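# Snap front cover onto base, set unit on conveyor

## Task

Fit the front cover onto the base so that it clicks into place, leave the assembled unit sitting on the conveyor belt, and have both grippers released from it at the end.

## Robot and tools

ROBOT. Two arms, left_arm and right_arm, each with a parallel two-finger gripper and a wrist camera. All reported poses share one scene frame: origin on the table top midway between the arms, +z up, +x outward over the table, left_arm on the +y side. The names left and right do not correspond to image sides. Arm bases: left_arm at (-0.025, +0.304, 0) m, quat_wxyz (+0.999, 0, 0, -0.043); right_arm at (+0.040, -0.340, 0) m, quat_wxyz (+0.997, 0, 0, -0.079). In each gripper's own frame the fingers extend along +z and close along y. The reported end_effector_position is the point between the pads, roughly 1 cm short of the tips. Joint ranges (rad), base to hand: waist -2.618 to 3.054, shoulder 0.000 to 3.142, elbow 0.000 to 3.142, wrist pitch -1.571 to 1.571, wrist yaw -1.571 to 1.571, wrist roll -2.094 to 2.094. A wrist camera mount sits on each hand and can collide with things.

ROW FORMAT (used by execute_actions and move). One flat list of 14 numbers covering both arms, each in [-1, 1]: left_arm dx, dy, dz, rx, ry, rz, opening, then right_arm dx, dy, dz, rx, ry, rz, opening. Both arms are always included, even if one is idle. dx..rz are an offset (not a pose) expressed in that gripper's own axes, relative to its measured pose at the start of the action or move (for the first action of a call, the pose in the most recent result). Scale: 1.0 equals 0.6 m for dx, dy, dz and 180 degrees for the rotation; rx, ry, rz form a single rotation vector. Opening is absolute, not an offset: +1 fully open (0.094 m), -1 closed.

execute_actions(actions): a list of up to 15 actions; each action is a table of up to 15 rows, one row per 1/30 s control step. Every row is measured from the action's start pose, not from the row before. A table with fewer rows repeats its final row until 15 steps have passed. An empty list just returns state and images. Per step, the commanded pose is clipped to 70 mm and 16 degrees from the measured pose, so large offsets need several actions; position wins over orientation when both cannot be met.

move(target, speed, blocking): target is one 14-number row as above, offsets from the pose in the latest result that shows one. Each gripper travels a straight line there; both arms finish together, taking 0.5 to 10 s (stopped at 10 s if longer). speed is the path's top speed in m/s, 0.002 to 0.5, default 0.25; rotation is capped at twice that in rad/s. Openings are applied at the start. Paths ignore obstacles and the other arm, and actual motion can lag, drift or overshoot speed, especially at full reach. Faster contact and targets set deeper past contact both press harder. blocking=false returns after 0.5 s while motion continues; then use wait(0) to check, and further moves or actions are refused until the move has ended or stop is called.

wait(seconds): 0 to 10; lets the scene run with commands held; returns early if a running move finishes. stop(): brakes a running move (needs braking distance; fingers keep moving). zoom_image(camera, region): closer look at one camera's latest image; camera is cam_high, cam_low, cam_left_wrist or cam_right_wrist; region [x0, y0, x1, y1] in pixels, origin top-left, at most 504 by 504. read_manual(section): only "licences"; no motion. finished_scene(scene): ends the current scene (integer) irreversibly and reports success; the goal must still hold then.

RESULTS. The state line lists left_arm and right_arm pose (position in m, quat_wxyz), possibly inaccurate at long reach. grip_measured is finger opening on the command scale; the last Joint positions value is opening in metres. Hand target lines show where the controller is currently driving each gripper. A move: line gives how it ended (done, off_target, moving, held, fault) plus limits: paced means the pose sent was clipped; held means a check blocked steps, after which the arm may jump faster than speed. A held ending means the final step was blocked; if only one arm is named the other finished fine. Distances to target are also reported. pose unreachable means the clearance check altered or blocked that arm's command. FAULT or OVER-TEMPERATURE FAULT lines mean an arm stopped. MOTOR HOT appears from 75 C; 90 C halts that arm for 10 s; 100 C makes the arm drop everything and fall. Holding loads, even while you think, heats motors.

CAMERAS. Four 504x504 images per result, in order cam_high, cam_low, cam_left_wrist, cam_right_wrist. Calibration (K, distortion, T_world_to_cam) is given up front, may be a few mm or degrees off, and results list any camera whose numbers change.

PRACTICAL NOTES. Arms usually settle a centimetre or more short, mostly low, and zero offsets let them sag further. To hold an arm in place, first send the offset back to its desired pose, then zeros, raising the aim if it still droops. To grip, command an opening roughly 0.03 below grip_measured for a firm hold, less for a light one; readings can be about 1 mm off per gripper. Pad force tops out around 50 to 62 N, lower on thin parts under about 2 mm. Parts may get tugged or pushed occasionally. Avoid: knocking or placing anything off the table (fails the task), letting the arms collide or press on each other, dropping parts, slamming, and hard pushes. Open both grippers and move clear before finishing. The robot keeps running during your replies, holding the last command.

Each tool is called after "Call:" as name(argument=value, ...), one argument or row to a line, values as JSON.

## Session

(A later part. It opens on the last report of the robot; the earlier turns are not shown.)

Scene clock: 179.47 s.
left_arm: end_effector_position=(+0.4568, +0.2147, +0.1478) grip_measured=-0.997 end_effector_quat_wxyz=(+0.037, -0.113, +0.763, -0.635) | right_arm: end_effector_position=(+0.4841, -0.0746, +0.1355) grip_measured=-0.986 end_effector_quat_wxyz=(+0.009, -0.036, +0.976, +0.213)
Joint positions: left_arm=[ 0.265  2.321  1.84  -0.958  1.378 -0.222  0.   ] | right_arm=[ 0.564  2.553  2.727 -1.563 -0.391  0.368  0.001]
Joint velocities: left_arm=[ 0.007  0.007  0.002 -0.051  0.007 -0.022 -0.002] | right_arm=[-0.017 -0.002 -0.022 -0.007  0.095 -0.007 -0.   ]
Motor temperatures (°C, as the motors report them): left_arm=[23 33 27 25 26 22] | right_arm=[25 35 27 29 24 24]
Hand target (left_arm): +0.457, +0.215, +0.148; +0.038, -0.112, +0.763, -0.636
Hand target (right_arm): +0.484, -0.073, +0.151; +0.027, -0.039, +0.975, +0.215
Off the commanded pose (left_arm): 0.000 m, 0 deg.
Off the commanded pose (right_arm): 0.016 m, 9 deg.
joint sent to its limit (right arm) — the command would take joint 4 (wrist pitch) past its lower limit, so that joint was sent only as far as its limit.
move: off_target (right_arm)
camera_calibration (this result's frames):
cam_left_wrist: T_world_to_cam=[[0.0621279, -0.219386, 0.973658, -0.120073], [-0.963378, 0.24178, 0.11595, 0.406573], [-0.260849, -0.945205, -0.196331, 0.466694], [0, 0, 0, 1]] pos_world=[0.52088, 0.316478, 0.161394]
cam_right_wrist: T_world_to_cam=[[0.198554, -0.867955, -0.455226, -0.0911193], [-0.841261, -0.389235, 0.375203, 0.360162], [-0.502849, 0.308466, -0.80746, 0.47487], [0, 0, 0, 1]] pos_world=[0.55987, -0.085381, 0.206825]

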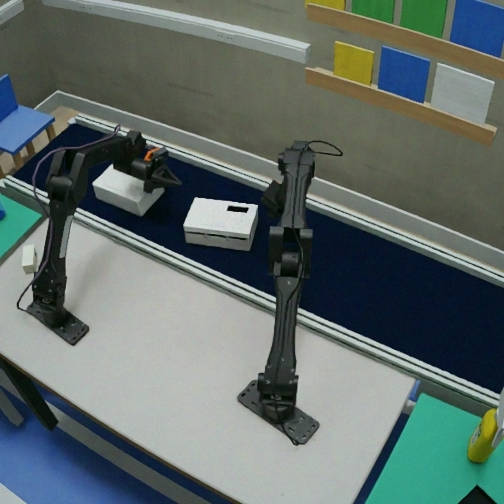

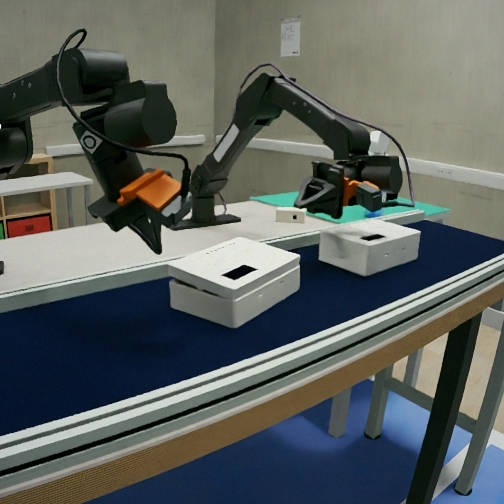

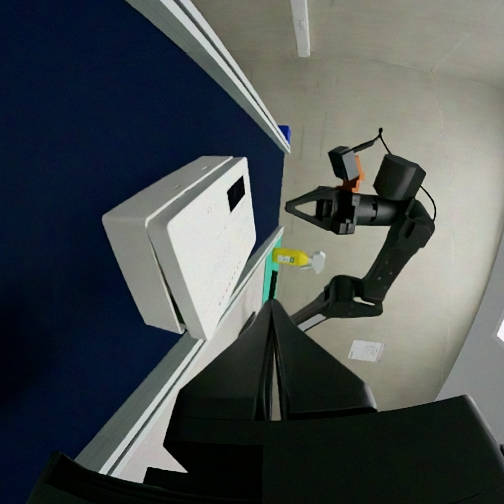

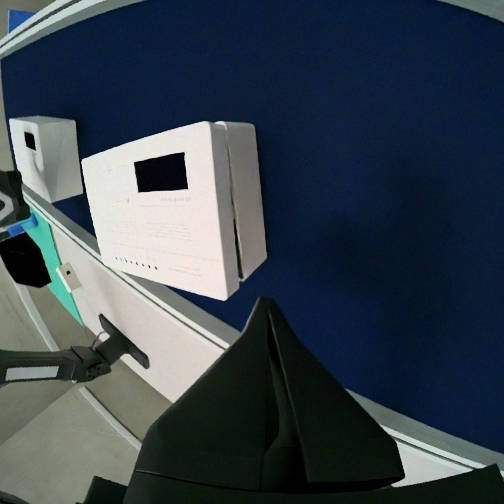

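Call:
move(
  target=[0,0,0,0,0,0,-1, 0.05,0.225,0.075,-0.08,0,0,-1],
  speed=0.2,
)

Scene clock: 181.23 s.
left_arm: end_effector_position=(+0.4568, +0.2148, +0.1475) grip_measured=-0.997 end_effector_quat_wxyz=(+0.037, -0.114, +0.764, -0.635) | right_arm: end_effector_position=(+0.4462, +0.0625, +0.1376) grip_measured=-0.986 end_effector_quat_wxyz=(-0.003, -0.032, +0.947, +0.319)
Joint positions: left_arm=[ 0.265  2.321  1.84  -0.958  1.376 -0.224  0.   ] | right_arm=[ 0.779  2.554  2.633 -1.258 -0.533  0.66   0.001]
Joint velocities: left_arm=[-0.002 -0.007  0.007 -0.051 -0.051 -0.066  0.   ] | right_arm=[-0.007 -0.081 -0.051  0.037 -0.037  0.066  0.   ]
Motor temperatures (°C, as the motors report them): left_arm=[23 33 27 25 26 22] | right_arm=[25 35 27 29 24 24]
Hand target (left_arm): +0.457, +0.215, +0.148; +0.037, -0.113, +0.763, -0.635
Hand target (right_arm): +0.446, +0.065, +0.152; +0.006, -0.036, +0.942, +0.335
Off the commanded pose (left_arm): 0.000 m, 0 deg.
Off the commanded pose (right_arm): 0.012 m, 2 deg.
move: off_target (right_arm)
camera_calibration (this result's frames):
cam_left_wrist: T_world_to_cam=[[0.0639269, -0.220507, 0.973288, -0.120331], [-0.963294, 0.241169, 0.117909, 0.406418], [-0.260726, -0.9451, -0.196995, 0.466723], [0, 0, 0, 1]] pos_world=[0.520879, 0.316551, 0.161138]
cam_right_wrist: T_world_to_cam=[[0.182295, -0.746457, -0.639977, 0.0614301], [-0.828599, -0.467032, 0.308713, 0.389251], [-0.529331, 0.474008, -0.703651, 0.4024], [0, 0, 0, 1]] pos_world=[0.524338, 0.0369072, 0.202296]

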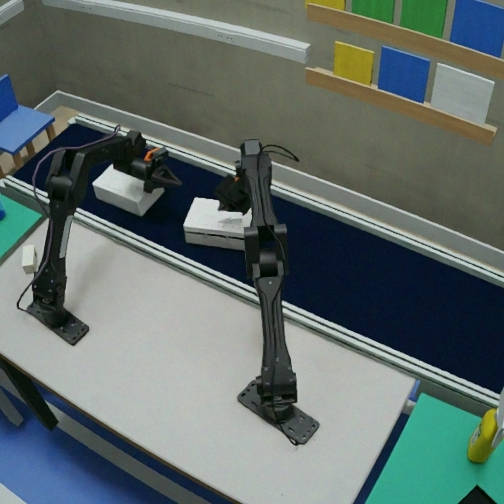

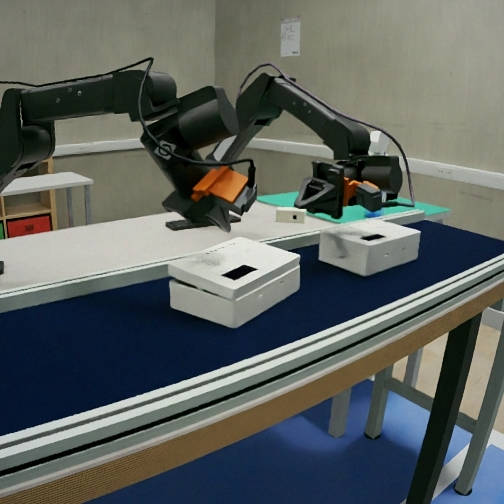

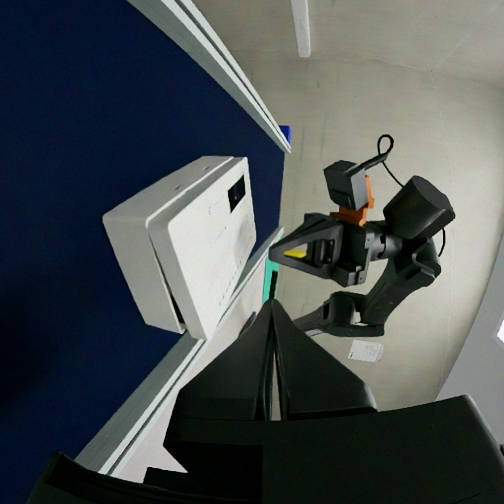

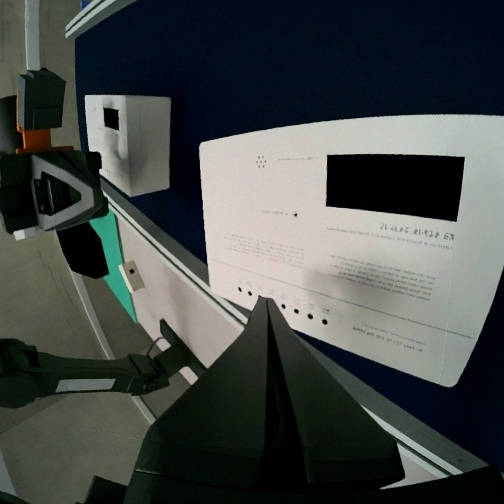

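Call:
move(
  target=[0,0,0,0,0,0,-1, 0,-0.052,0.069,0,0,0,-1],
  speed=0.05,
)

Call:
move(
  target=[0,0,0,0,0,0,-1, 0,0.06,-0.08,0,0,0,-1],
  speed=0.15,
)

Call:
zoom_image(
  camera="cam_low",
  region=[130, 200, 350, 350],
)

Call:
zoom_image(
  camera="cam_high",
  region=[150, 160, 310, 270],
)

Scene clock: 182.97 s.
left_arm: end_effector_position=(+0.4568, +0.2148, +0.1472) grip_measured=-0.997 end_effector_quat_wxyz=(+0.036, -0.114, +0.764, -0.634) | right_arm: end_effector_position=(+0.4503, +0.0681, +0.0983) grip_measured=-0.986 end_effector_quat_wxyz=(+0.005, -0.038, +0.942, +0.333)
Joint positions: left_arm=[ 0.265  2.321  1.84  -0.958  1.375 -0.225  0.   ] | right_arm=[ 0.779  2.478  2.317 -0.984 -0.547  0.662  0.001]
Joint velocities: left_arm=[-0.007  0.002  0.007  0.007  0.022 -0.022 -0.001] | right_arm=[ 0.002  0.012 -0.007  0.022  0.007 -0.037 -0.001]
Motor temperatures (°C, as the motors report them): left_arm=[23 33 27 25 26 22] | right_arm=[25 35 27 29 24 24]
Hand target (left_arm): +0.457, +0.215, +0.147; +0.037, -0.114, +0.764, -0.635
Hand target (right_arm): +0.447, +0.063, +0.086; -0.004, -0.033, +0.947, +0.319
Off the commanded pose (left_arm): 0.000 m, 0 deg.
Off the commanded pose (right_arm): 0.014 m, 2 deg.
move: off_target (right_arm)
camera_calibration (this result's frames):
cam_left_wrist: T_world_to_cam=[[0.065353, -0.221704, 0.972921, -0.120402], [-0.963232, 0.240615, 0.119532, 0.406311], [-0.2606, -0.944961, -0.197828, 0.466767], [0, 0, 0, 1]] pos_world=[0.52088, 0.316619, 0.160914]
cam_right_wrist: T_world_to_cam=[[0.197735, -0.726139, -0.6585, 0.0332492], [-0.831665, -0.479856, 0.279412, 0.41251], [-0.518878, 0.492402, -0.698789, 0.367821], [0, 0, 0, 1]] pos_world=[0.52735, 0.0409735, 0.163663]

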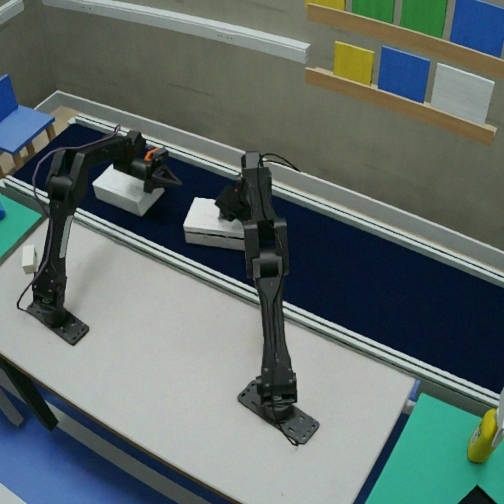

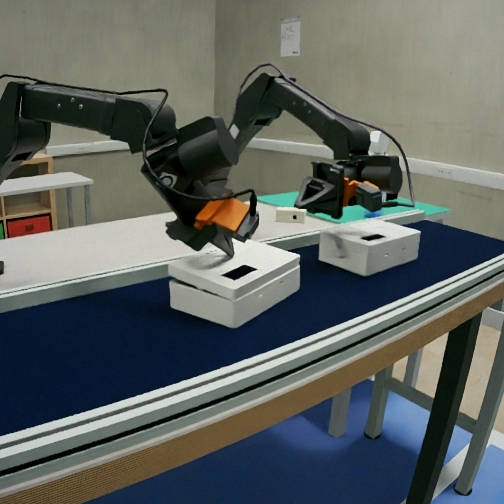

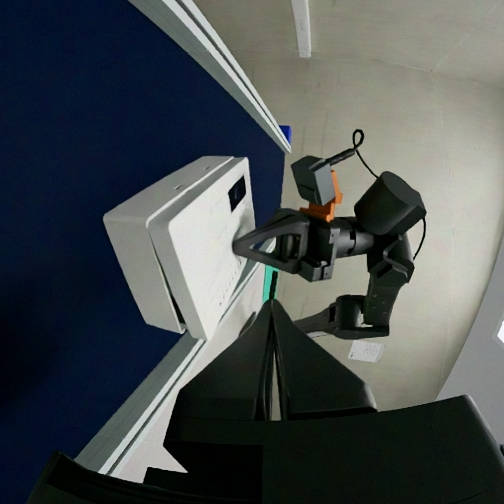

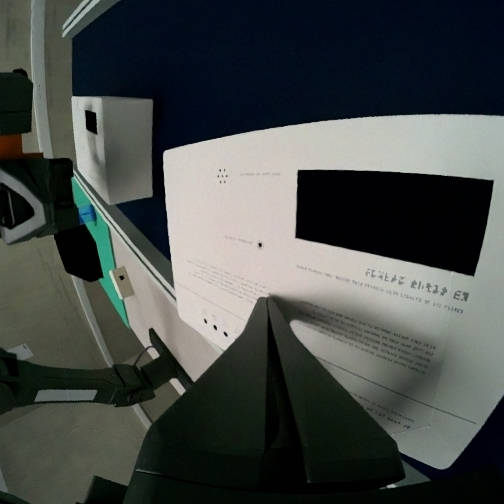

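Scene clock: 184.53 s.
left_arm: end_effector_position=(+0.4568, +0.2149, +0.1470) grip_measured=-0.997 end_effector_quat_wxyz=(+0.036, -0.115, +0.764, -0.633) | right_arm: end_effector_position=(+0.4467, +0.0659, +0.1588) grip_measured=-0.986 end_effector_quat_wxyz=(+0.006, -0.037, +0.942, +0.335)
Joint positions: left_arm=[ 0.265  2.321  1.84  -0.958  1.373 -0.226  0.   ] | right_arm=[ 0.779  2.588  2.77  -1.324 -0.549  0.665  0.001]
Joint velocities: left_arm=[-0.002 -0.017  0.002 -0.051  0.022 -0.007 -0.   ] | right_arm=[-0.002  0.002  0.002 -0.11  -0.037  0.037 -0.   ]
Motor temperatures (°C, as the motors report them): left_arm=[23 33 27 25 26 22] | right_arm=[25 35 27 29 24 24]
Hand target (left_arm): +0.457, +0.215, +0.147; +0.036, -0.114, +0.764, -0.634
Hand target (right_arm): +0.449, +0.065, +0.158; +0.006, -0.037, +0.942, +0.334
Off the commanded pose (left_arm): 0.000 m, 0 deg.
Off the commanded pose (right_arm): 0.002 m, 0 deg.
move: done
camera_calibration (this result's frames):
cam_left_wrist: T_world_to_cam=[[0.0671519, -0.222821, 0.972544, -0.12066], [-0.963142, 0.239995, 0.121488, 0.406157], [-0.260476, -0.944856, -0.198492, 0.466795], [0, 0, 0, 1]] pos_world=[0.520878, 0.316693, 0.160659]
cam_right_wrist: T_world_to_cam=[[0.196723, -0.724304, -0.660821, 0.0728586], [-0.832603, -0.47933, 0.277516, 0.392197], [-0.517757, 0.495608, -0.697352, 0.408434], [0, 0, 0, 1]] pos_world=[0.523681, 0.03834, 0.224128]

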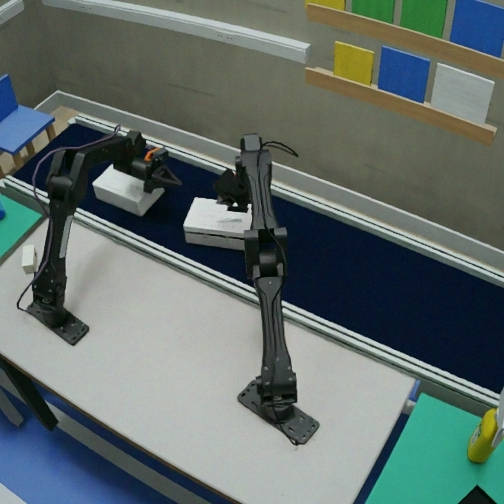

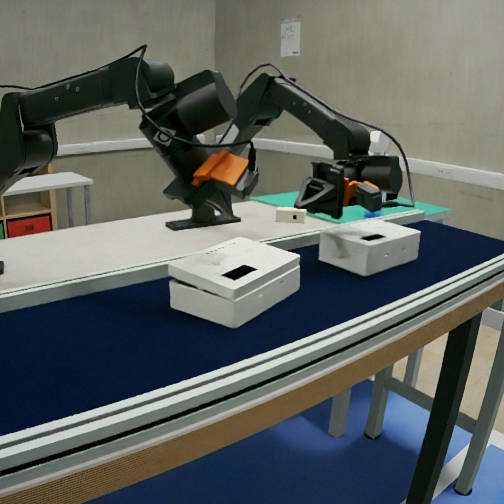

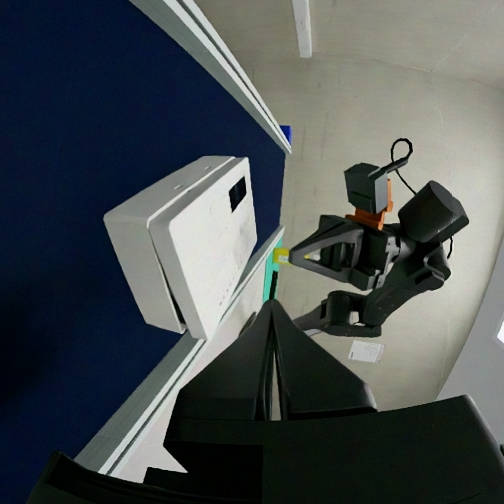

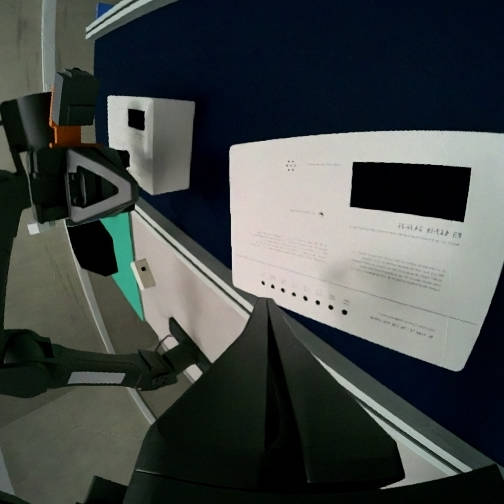

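Region (130, 200, 350, 350) of cam_low's 504x504 image, scaled by 2.291, with more detail than that image has; it fills the top 344 rows of this view, and the rest is white.

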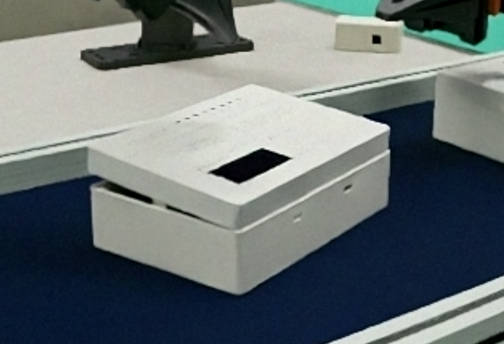

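Region (150, 160, 310, 270) of cam_high's 504x504 image, scaled by 3.150, with more detail than that image has; it fills the top 346 rows of this view, and the rest is white.

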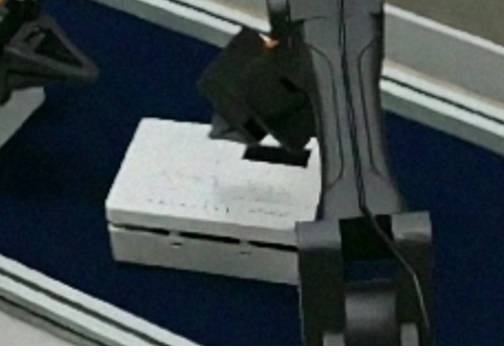

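Call:
move(
  target=[0,0,0,0,0,0,-1, 0.058,-0.088,0.108,0,0,0,-1],
  speed=0.06,
)

Call:
zoom_image(
  camera="cam_low",
  region=[130, 200, 350, 350],
)

Scene clock: 186.57 s.
left_arm: end_effector_position=(+0.4569, +0.2150, +0.1467) grip_measured=-0.997 end_effector_quat_wxyz=(+0.036, -0.116, +0.765, -0.633) | right_arm: end_effector_position=(+0.4283, +0.0692, +0.0997) grip_measured=-0.986 end_effector_quat_wxyz=(+0.029, -0.044, +0.931, +0.362)
Joint positions: left_arm=[ 0.265  2.321  1.84  -0.958  1.371 -0.228  0.   ] | right_arm=[ 0.801  2.295  1.958 -0.713 -0.557  0.7    0.001]
Joint velocities: left_arm=[-0.002  0.002  0.017 -0.066 -0.022 -0.066 -0.001] | right_arm=[-0.002 -0.017  0.002 -0.051 -0.037 -0.022  0.   ]
Motor temperatures (°C, as the motors report them): left_arm=[23 33 27 25 26 22] | right_arm=[25 35 27 29 24 24]
Hand target (left_arm): +0.457, +0.215, +0.147; +0.036, -0.115, +0.764, -0.633
Hand target (right_arm): +0.415, +0.065, +0.076; +0.006, -0.037, +0.941, +0.335
Off the commanded pose (left_arm): 0.000 m, 0 deg.
Off the commanded pose (right_arm): 0.029 m, 4 deg.
move: off_target (right_arm)
camera_calibration (this result's frames):
cam_left_wrist: T_world_to_cam=[[0.0689507, -0.223936, 0.972162, -0.120917], [-0.963049, 0.239371, 0.123443, 0.406003], [-0.26035, -0.944751, -0.199157, 0.466822], [0, 0, 0, 1]] pos_world=[0.520876, 0.316768, 0.160404]
cam_right_wrist: T_world_to_cam=[[0.22756, -0.683506, -0.693567, 0.027025], [-0.844287, -0.49337, 0.209202, 0.407704], [-0.485176, 0.537964, -0.689347, 0.338316], [0, 0, 0, 1]] pos_world=[0.502212, 0.037619, 0.166668]

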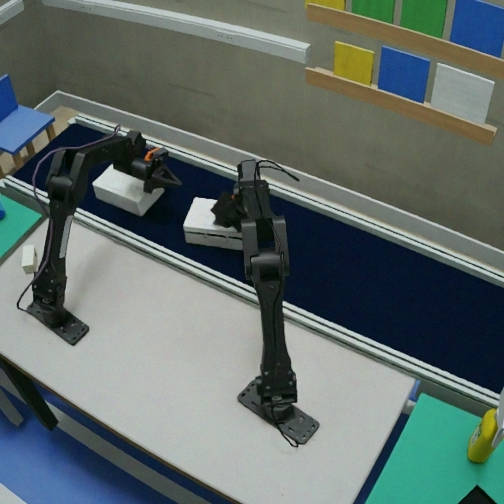

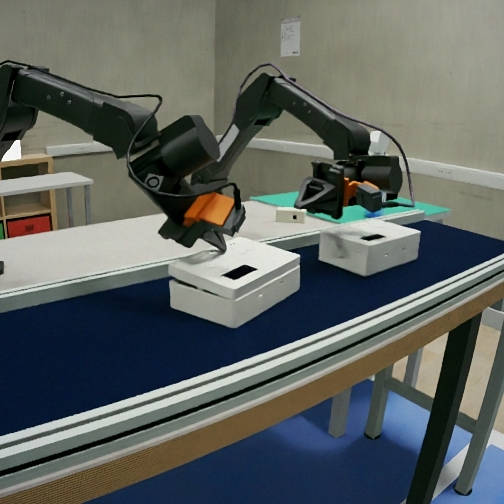

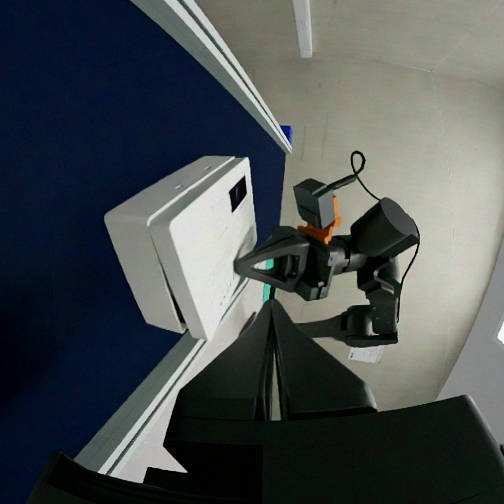

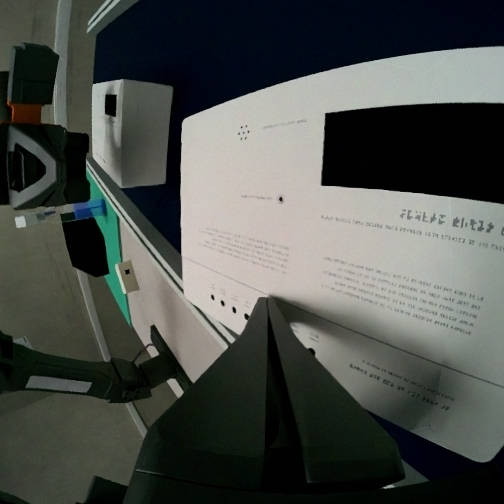

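Region (130, 200, 350, 350) of cam_low's 504x504 image, scaled by 2.291, with more detail than that image has; it fills the top 344 rows of this view, and the rest is white.

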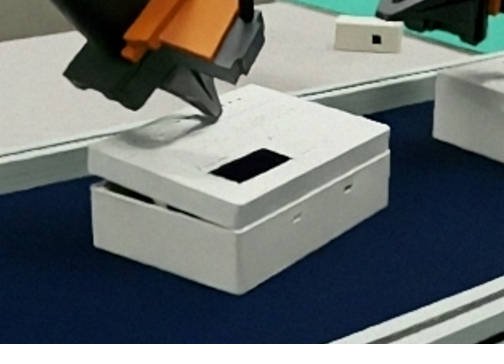

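Call:
move(
  target=[0,0,0,0,0,0,-1, -0.03,-0.03,0.033,0,0,0,-1],
  speed=0.03,
)

Call:
zoom_image(
  camera="cam_low",
  region=[130, 200, 350, 350],
)

Scene clock: 188.10 s.
left_arm: end_effector_position=(+0.4569, +0.2150, +0.1464) grip_measured=-0.997 end_effector_quat_wxyz=(+0.035, -0.116, +0.765, -0.632) | right_arm: end_effector_position=(+0.4404, +0.0801, +0.0986) grip_measured=-0.987 end_effector_quat_wxyz=(+0.034, -0.054, +0.920, +0.388)
Joint positions: left_arm=[ 0.265  2.321  1.84  -0.958  1.37  -0.229  0.   ] | right_arm=[ 0.792  2.344  2.003 -0.665 -0.601  0.696  0.001]
Joint velocities: left_arm=[-0.012 -0.012  0.012 -0.037  0.051  0.007 -0.   ] | right_arm=[-0.002 -0.027 -0.017 -0.022 -0.066 -0.051 -0.   ]
Motor temperatures (°C, as the motors report them): left_arm=[23 33 27 25 26 22] | right_arm=[25 35 27 29 24 24]
Hand target (left_arm): +0.457, +0.215, +0.147; +0.036, -0.116, +0.765, -0.633
Hand target (right_arm): +0.447, +0.070, +0.075; +0.029, -0.044, +0.930, +0.363
Off the commanded pose (left_arm): 0.000 m, 0 deg.
Off the commanded pose (right_arm): 0.027 m, 3 deg.
move: off_target (right_arm)
camera_calibration (this result's frames):
cam_left_wrist: T_world_to_cam=[[0.0703768, -0.22513, 0.971784, -0.120988], [-0.962981, 0.238805, 0.125062, 0.405899], [-0.260222, -0.94461, -0.199989, 0.466865], [0, 0, 0, 1]] pos_world=[0.520876, 0.316837, 0.16018]
cam_right_wrist: T_world_to_cam=[[0.249614, -0.639837, -0.726843, 0.0210397], [-0.838944, -0.517748, 0.167659, 0.427203], [-0.483596, 0.567931, -0.666025, 0.332204], [0, 0, 0, 1]] pos_world=[0.5138, 0.0459769, 0.164924]

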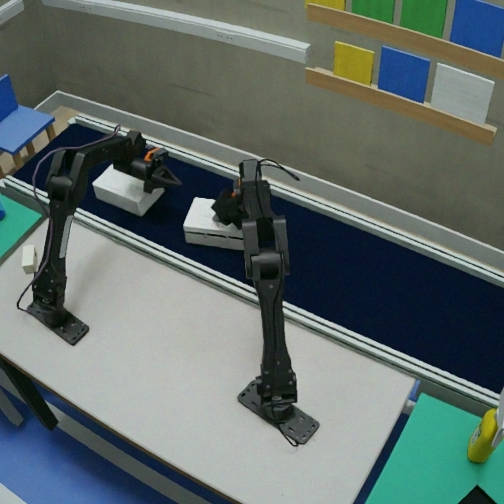

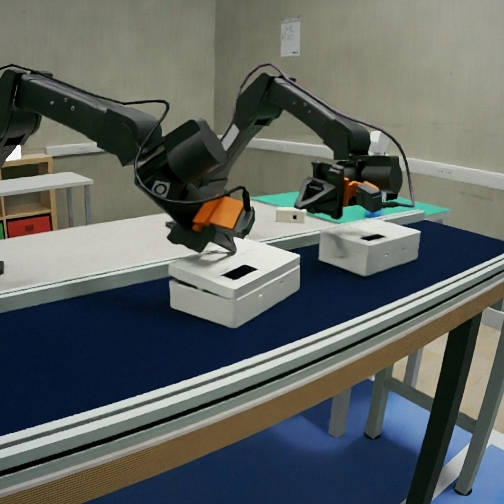

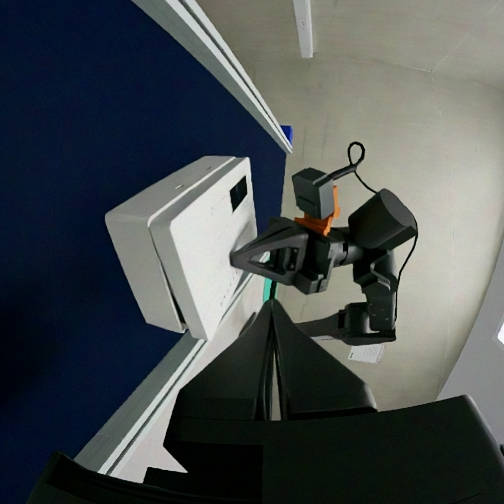

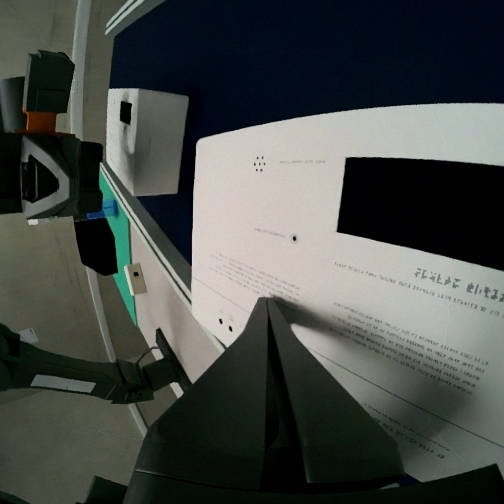

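Region (130, 200, 350, 350) of cam_low's 504x504 image, scaled by 2.291, with more detail than that image has; it fills the top 344 rows of this view, and the rest is white.

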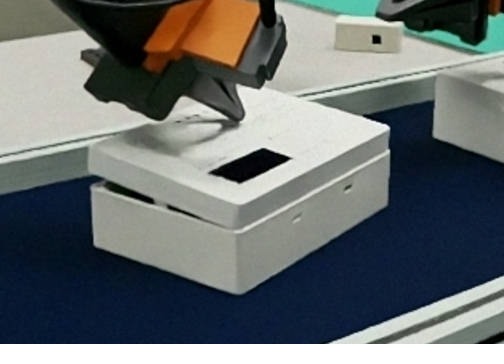

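Call:
move(
  target=[0,0,0,0,0,0,-1, 0.112,0.045,-0.056,0,0,0,-1],
  speed=0.1,
)

Call:
move(
  target=[0,0,0,0,0,0,-1, 0.005,-0.04,0.04,0,0,0,-1],
  speed=0.08,
)

Scene clock: 189.67 s.
left_arm: end_effector_position=(+0.4569, +0.2151, +0.1462) grip_measured=-0.997 end_effector_quat_wxyz=(+0.035, -0.117, +0.765, -0.632) | right_arm: end_effector_position=(+0.3744, +0.0690, +0.1330) grip_measured=-0.987 end_effector_quat_wxyz=(+0.029, -0.052, +0.920, +0.388)
Joint positions: left_arm=[ 0.265  2.321  1.84  -0.958  1.369 -0.23   0.   ] | right_arm=[ 0.86   2.069  1.691 -0.597 -0.569  0.767  0.001]
Joint velocities: left_arm=[-0.002  0.002 -0.012 -0.051  0.022  0.007 -0.   ] | right_arm=[ 0.012  0.012 -0.027  0.066 -0.022  0.007 -0.001]
Motor temperatures (°C, as the motors report them): left_arm=[23 33 27 25 26 22] | right_arm=[25 35 27 30 24 24]
Hand target (left_arm): +0.457, +0.215, +0.146; +0.035, -0.116, +0.765, -0.632
Hand target (right_arm): +0.371, +0.070, +0.136; +0.034, -0.053, +0.919, +0.388
Off the commanded pose (left_arm): 0.000 m, 0 deg.
Off the commanded pose (right_arm): 0.005 m, 1 deg.
move: done
camera_calibration (this result's frames):
cam_left_wrist: T_world_to_cam=[[0.0720984, -0.225884, 0.971482, -0.121367], [-0.962879, 0.238267, 0.126861, 0.405736], [-0.260128, -0.944566, -0.20032, 0.466869], [0, 0, 0, 1]] pos_world=[0.520871, 0.3169, 0.159957]
cam_right_wrist: T_world_to_cam=[[0.241995, -0.640531, -0.728806, 0.0585573], [-0.83667, -0.518127, 0.177559, 0.358166], [-0.491346, 0.566803, -0.661297, 0.331818], [0, 0, 0, 1]] pos_world=[0.448534, 0.035008, 0.198512]

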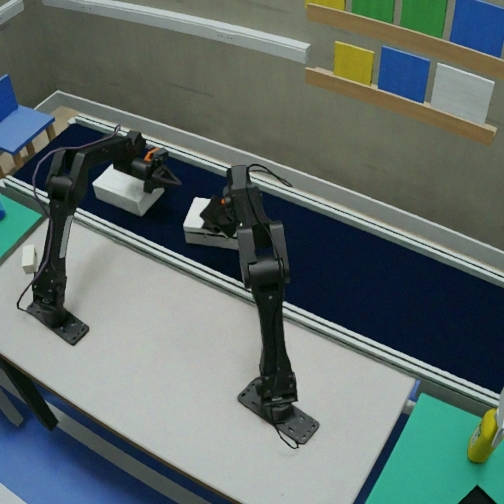

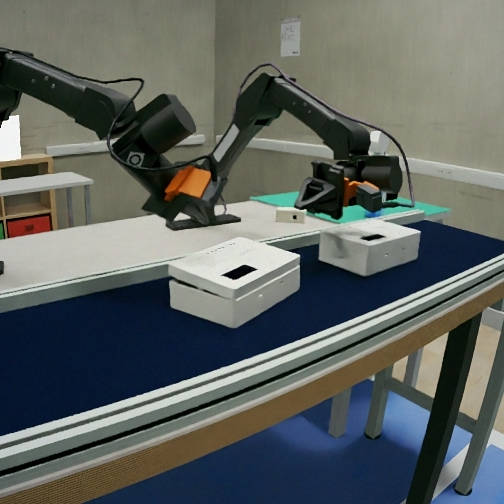

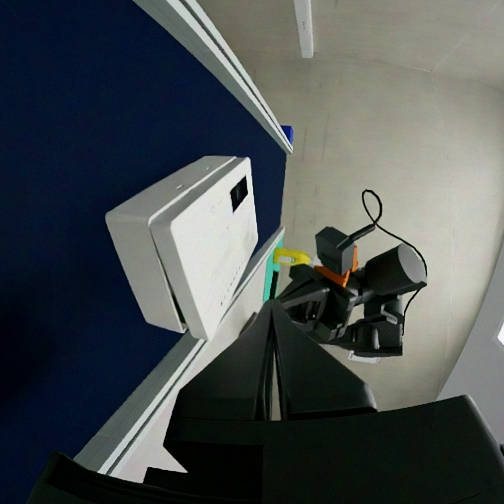

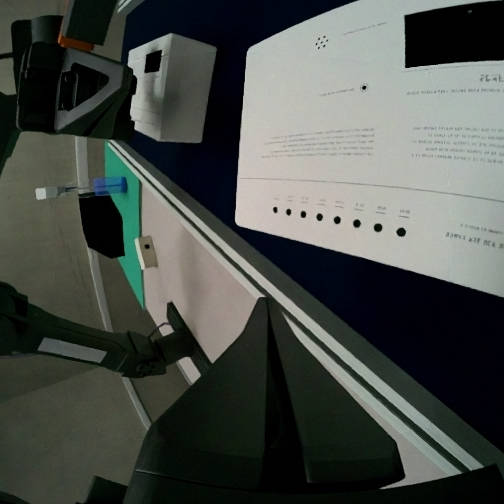

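Scene clock: 190.67 s.
left_arm: end_effector_position=(+0.4569, +0.2151, +0.1460) grip_measured=-0.997 end_effector_quat_wxyz=(+0.035, -0.118, +0.766, -0.631) | right_arm: end_effector_position=(+0.3755, +0.0699, +0.1048) grip_measured=-0.987 end_effector_quat_wxyz=(+0.031, -0.053, +0.919, +0.389)
Joint positions: left_arm=[ 0.265  2.321  1.84  -0.958  1.367 -0.232  0.   ] | right_arm=[ 0.86   2.093  1.61  -0.488 -0.569  0.767  0.001]
Joint velocities: left_arm=[-0.012  0.007 -0.002 -0.007  0.007 -0.066 -0.001] | right_arm=[-0.022 -0.002 -0.007 -0.022 -0.051 -0.022 -0.001]
Motor temperatures (°C, as the motors report them): left_arm=[23 33 27 25 26 22] | right_arm=[25 35 27 30 24 24]
Hand target (left_arm): +0.457, +0.215, +0.146; +0.035, -0.117, +0.765, -0.632
Hand target (right_arm): +0.374, +0.070, +0.099; +0.029, -0.052, +0.920, +0.388
Off the commanded pose (left_arm): 0.000 m, 0 deg.
Off the commanded pose (right_arm): 0.006 m, 0 deg.
move: done
camera_calibration (this result's frames):
cam_left_wrist: T_world_to_cam=[[0.0735244, -0.227075, 0.971098, -0.121438], [-0.962806, 0.237695, 0.128477, 0.405633], [-0.259999, -0.944425, -0.201152, 0.466911], [0, 0, 0, 1]] pos_world=[0.520871, 0.31697, 0.159734]
cam_right_wrist: T_world_to_cam=[[0.244973, -0.638019, -0.730014, 0.0371886], [-0.837385, -0.518729, 0.172356, 0.365427], [-0.488646, 0.56908, -0.661342, 0.312035], [0, 0, 0, 1]] pos_world=[0.449368, 0.0357118, 0.170527]

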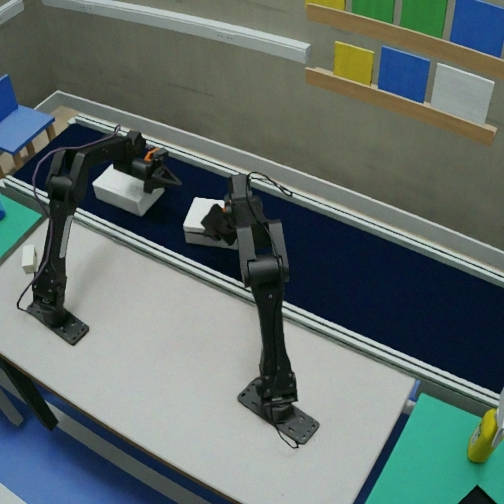

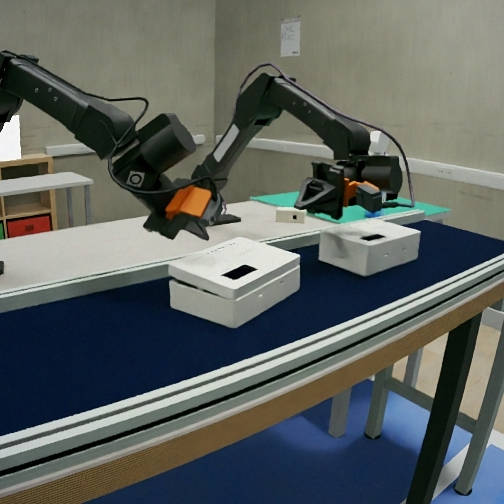

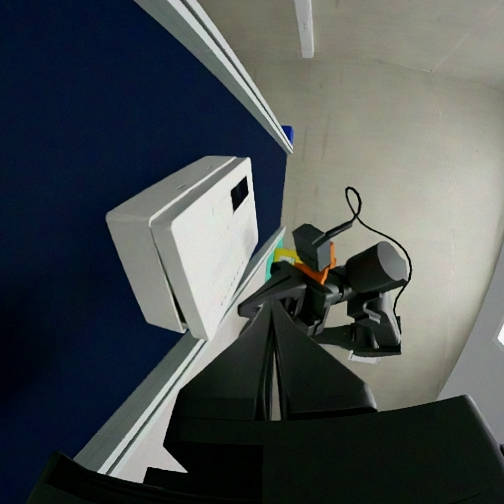

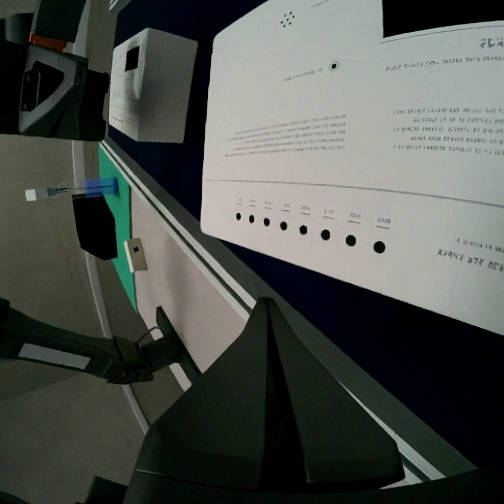

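Call:
move(
  target=[0,0,0,0,0,0,-1, 0.003,-0.02,0.02,0,0,0,-1],
  speed=0.05,
)

Call:
move(
  target=[0,0,0,0,0,0,-1, -0.035,-0.004,0,0,0,0,-1],
  speed=0.03,
)

Call:
zoom_image(
  camera="cam_low",
  region=[130, 200, 350, 350],
)

Scene clock: 191.67 s.
left_arm: end_effector_position=(+0.4570, +0.2152, +0.1457) grip_measured=-0.997 end_effector_quat_wxyz=(+0.034, -0.118, +0.766, -0.631) | right_arm: end_effector_position=(+0.3767, +0.0709, +0.0961) grip_measured=-0.987 end_effector_quat_wxyz=(+0.034, -0.054, +0.918, +0.392)
Joint positions: left_arm=[ 0.265  2.321  1.84  -0.958  1.366 -0.233  0.   ] | right_arm=[ 0.86   2.103  1.584 -0.443 -0.569  0.767  0.001]
Joint velocities: left_arm=[-0.012  0.002  0.012 -0.022 -0.022  0.007  0.001] | right_arm=[ 0.012  0.007  0.007  0.022 -0.007 -0.037 -0.   ]
Motor temperatures (°C, as the motors report them): left_arm=[23 33 27 25 26 22] | right_arm=[25 35 27 30 24 24]
Hand target (left_arm): +0.457, +0.215, +0.146; +0.034, -0.118, +0.766, -0.631
Hand target (right_arm): +0.375, +0.070, +0.088; +0.031, -0.053, +0.919, +0.389
Off the commanded pose (left_arm): 0.000 m, 0 deg.
Off the commanded pose (right_arm): 0.008 m, 1 deg.
move: done
camera_calibration (this result's frames):
cam_left_wrist: T_world_to_cam=[[0.0753228, -0.228184, 0.9707, -0.121695], [-0.962702, 0.237054, 0.130427, 0.405482], [-0.25987, -0.944319, -0.201817, 0.466936], [0, 0, 0, 1]] pos_world=[0.520867, 0.317046, 0.159479]
cam_right_wrist: T_world_to_cam=[[0.250302, -0.633523, -0.732118, 0.0290583], [-0.838607, -0.519761, 0.163055, 0.369918], [-0.483825, 0.573147, -0.661374, 0.304178], [0, 0, 0, 1]] pos_world=[0.450112, 0.0363391, 0.162133]

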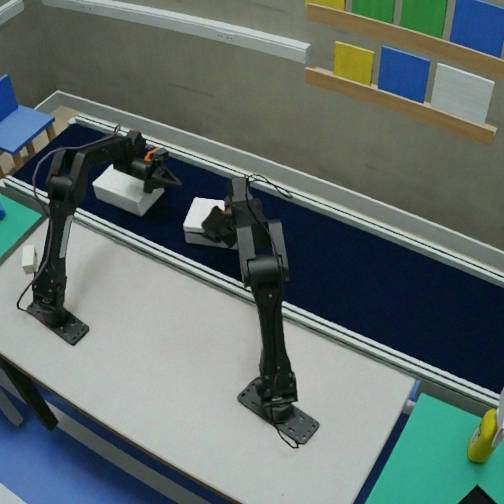

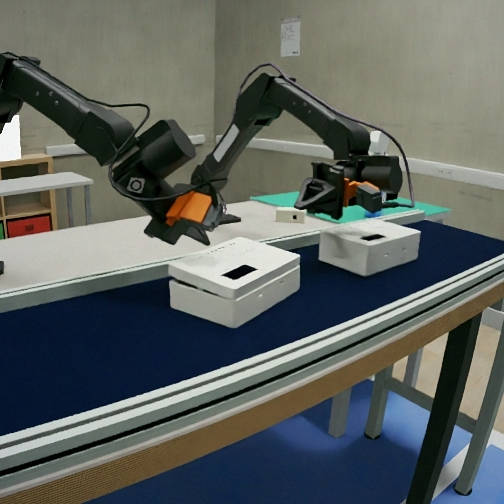

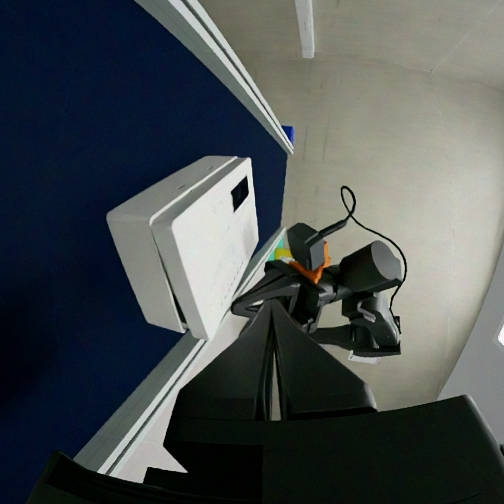

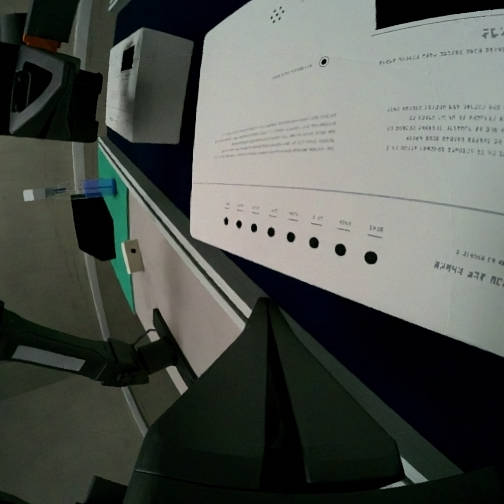

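Scene clock: 192.63 s.
left_arm: end_effector_position=(+0.4570, +0.2153, +0.1454) grip_measured=-0.997 end_effector_quat_wxyz=(+0.034, -0.119, +0.767, -0.630) | right_arm: end_effector_position=(+0.3916, +0.0704, +0.0910) grip_measured=-0.987 end_effector_quat_wxyz=(+0.033, -0.048, +0.921, +0.386)
Joint positions: left_arm=[ 0.265  2.321  1.84  -0.958  1.364 -0.234  0.   ] | right_arm=[ 0.84   2.155  1.655 -0.482 -0.57   0.755  0.001]
Joint velocities: left_arm=[ 0.012  0.007  0.017 -0.051 -0.022  0.037 -0.   ] | right_arm=[-0.027  0.007 -0.007 -0.007  0.022  0.051 -0.   ]
Motor temperatures (°C, as the motors report them): left_arm=[23 33 27 25 26 22] | right_arm=[25 34 27 30 24 24]
Hand target (left_arm): +0.457, +0.215, +0.146; +0.034, -0.118, +0.766, -0.631
Hand target (right_arm): +0.398, +0.071, +0.096; +0.035, -0.054, +0.918, +0.392
Off the commanded pose (left_arm): 0.000 m, 0 deg.
Off the commanded pose (right_arm): 0.008 m, 1 deg.
move: done
camera_calibration (this result's frames):
cam_left_wrist: T_world_to_cam=[[0.0767488, -0.229371, 0.970308, -0.121766], [-0.962624, 0.236474, 0.132041, 0.40538], [-0.259739, -0.944176, -0.202649, 0.466977], [0, 0, 0, 1]] pos_world=[0.520867, 0.317118, 0.159256]
cam_right_wrist: T_world_to_cam=[[0.23876, -0.64484, -0.726068, 0.0260892], [-0.842519, -0.509342, 0.175307, 0.382655], [-0.482862, 0.56987, -0.664901, 0.308514], [0, 0, 0, 1]] pos_world=[0.465135, 0.0359124, 0.156992]

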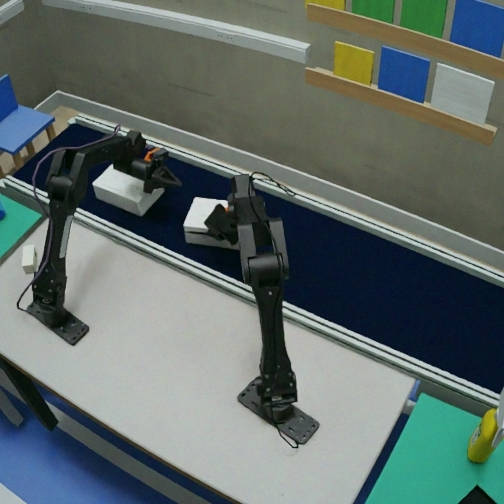

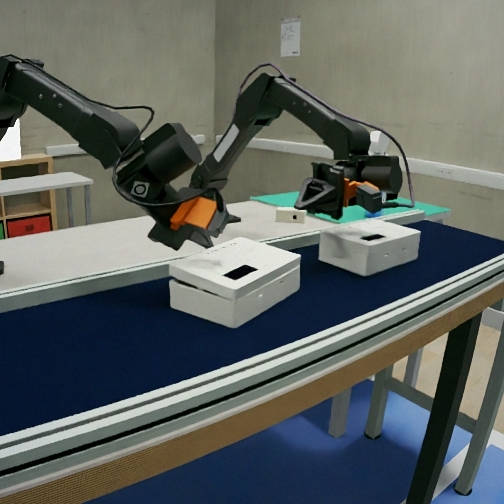

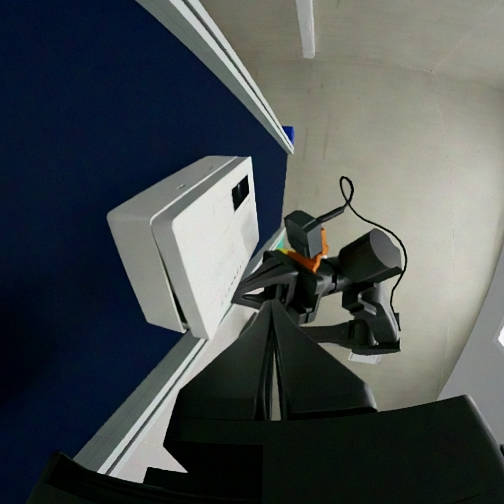

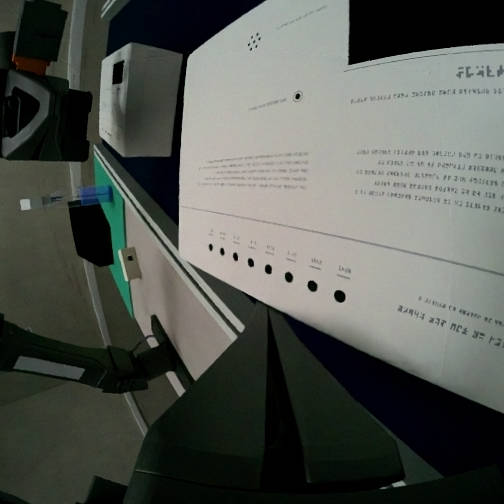

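Region (130, 200, 350, 350) of cam_low's 504x504 image, scaled by 2.291, with more detail than that image has; it fills the top 344 rows of this view, and the rest is white.

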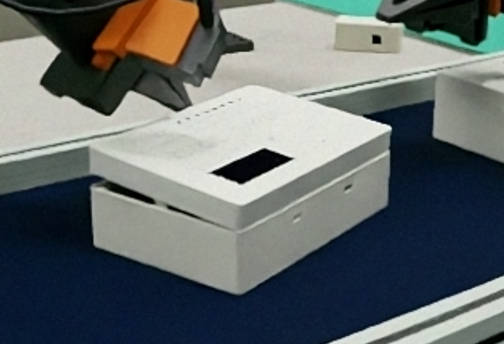

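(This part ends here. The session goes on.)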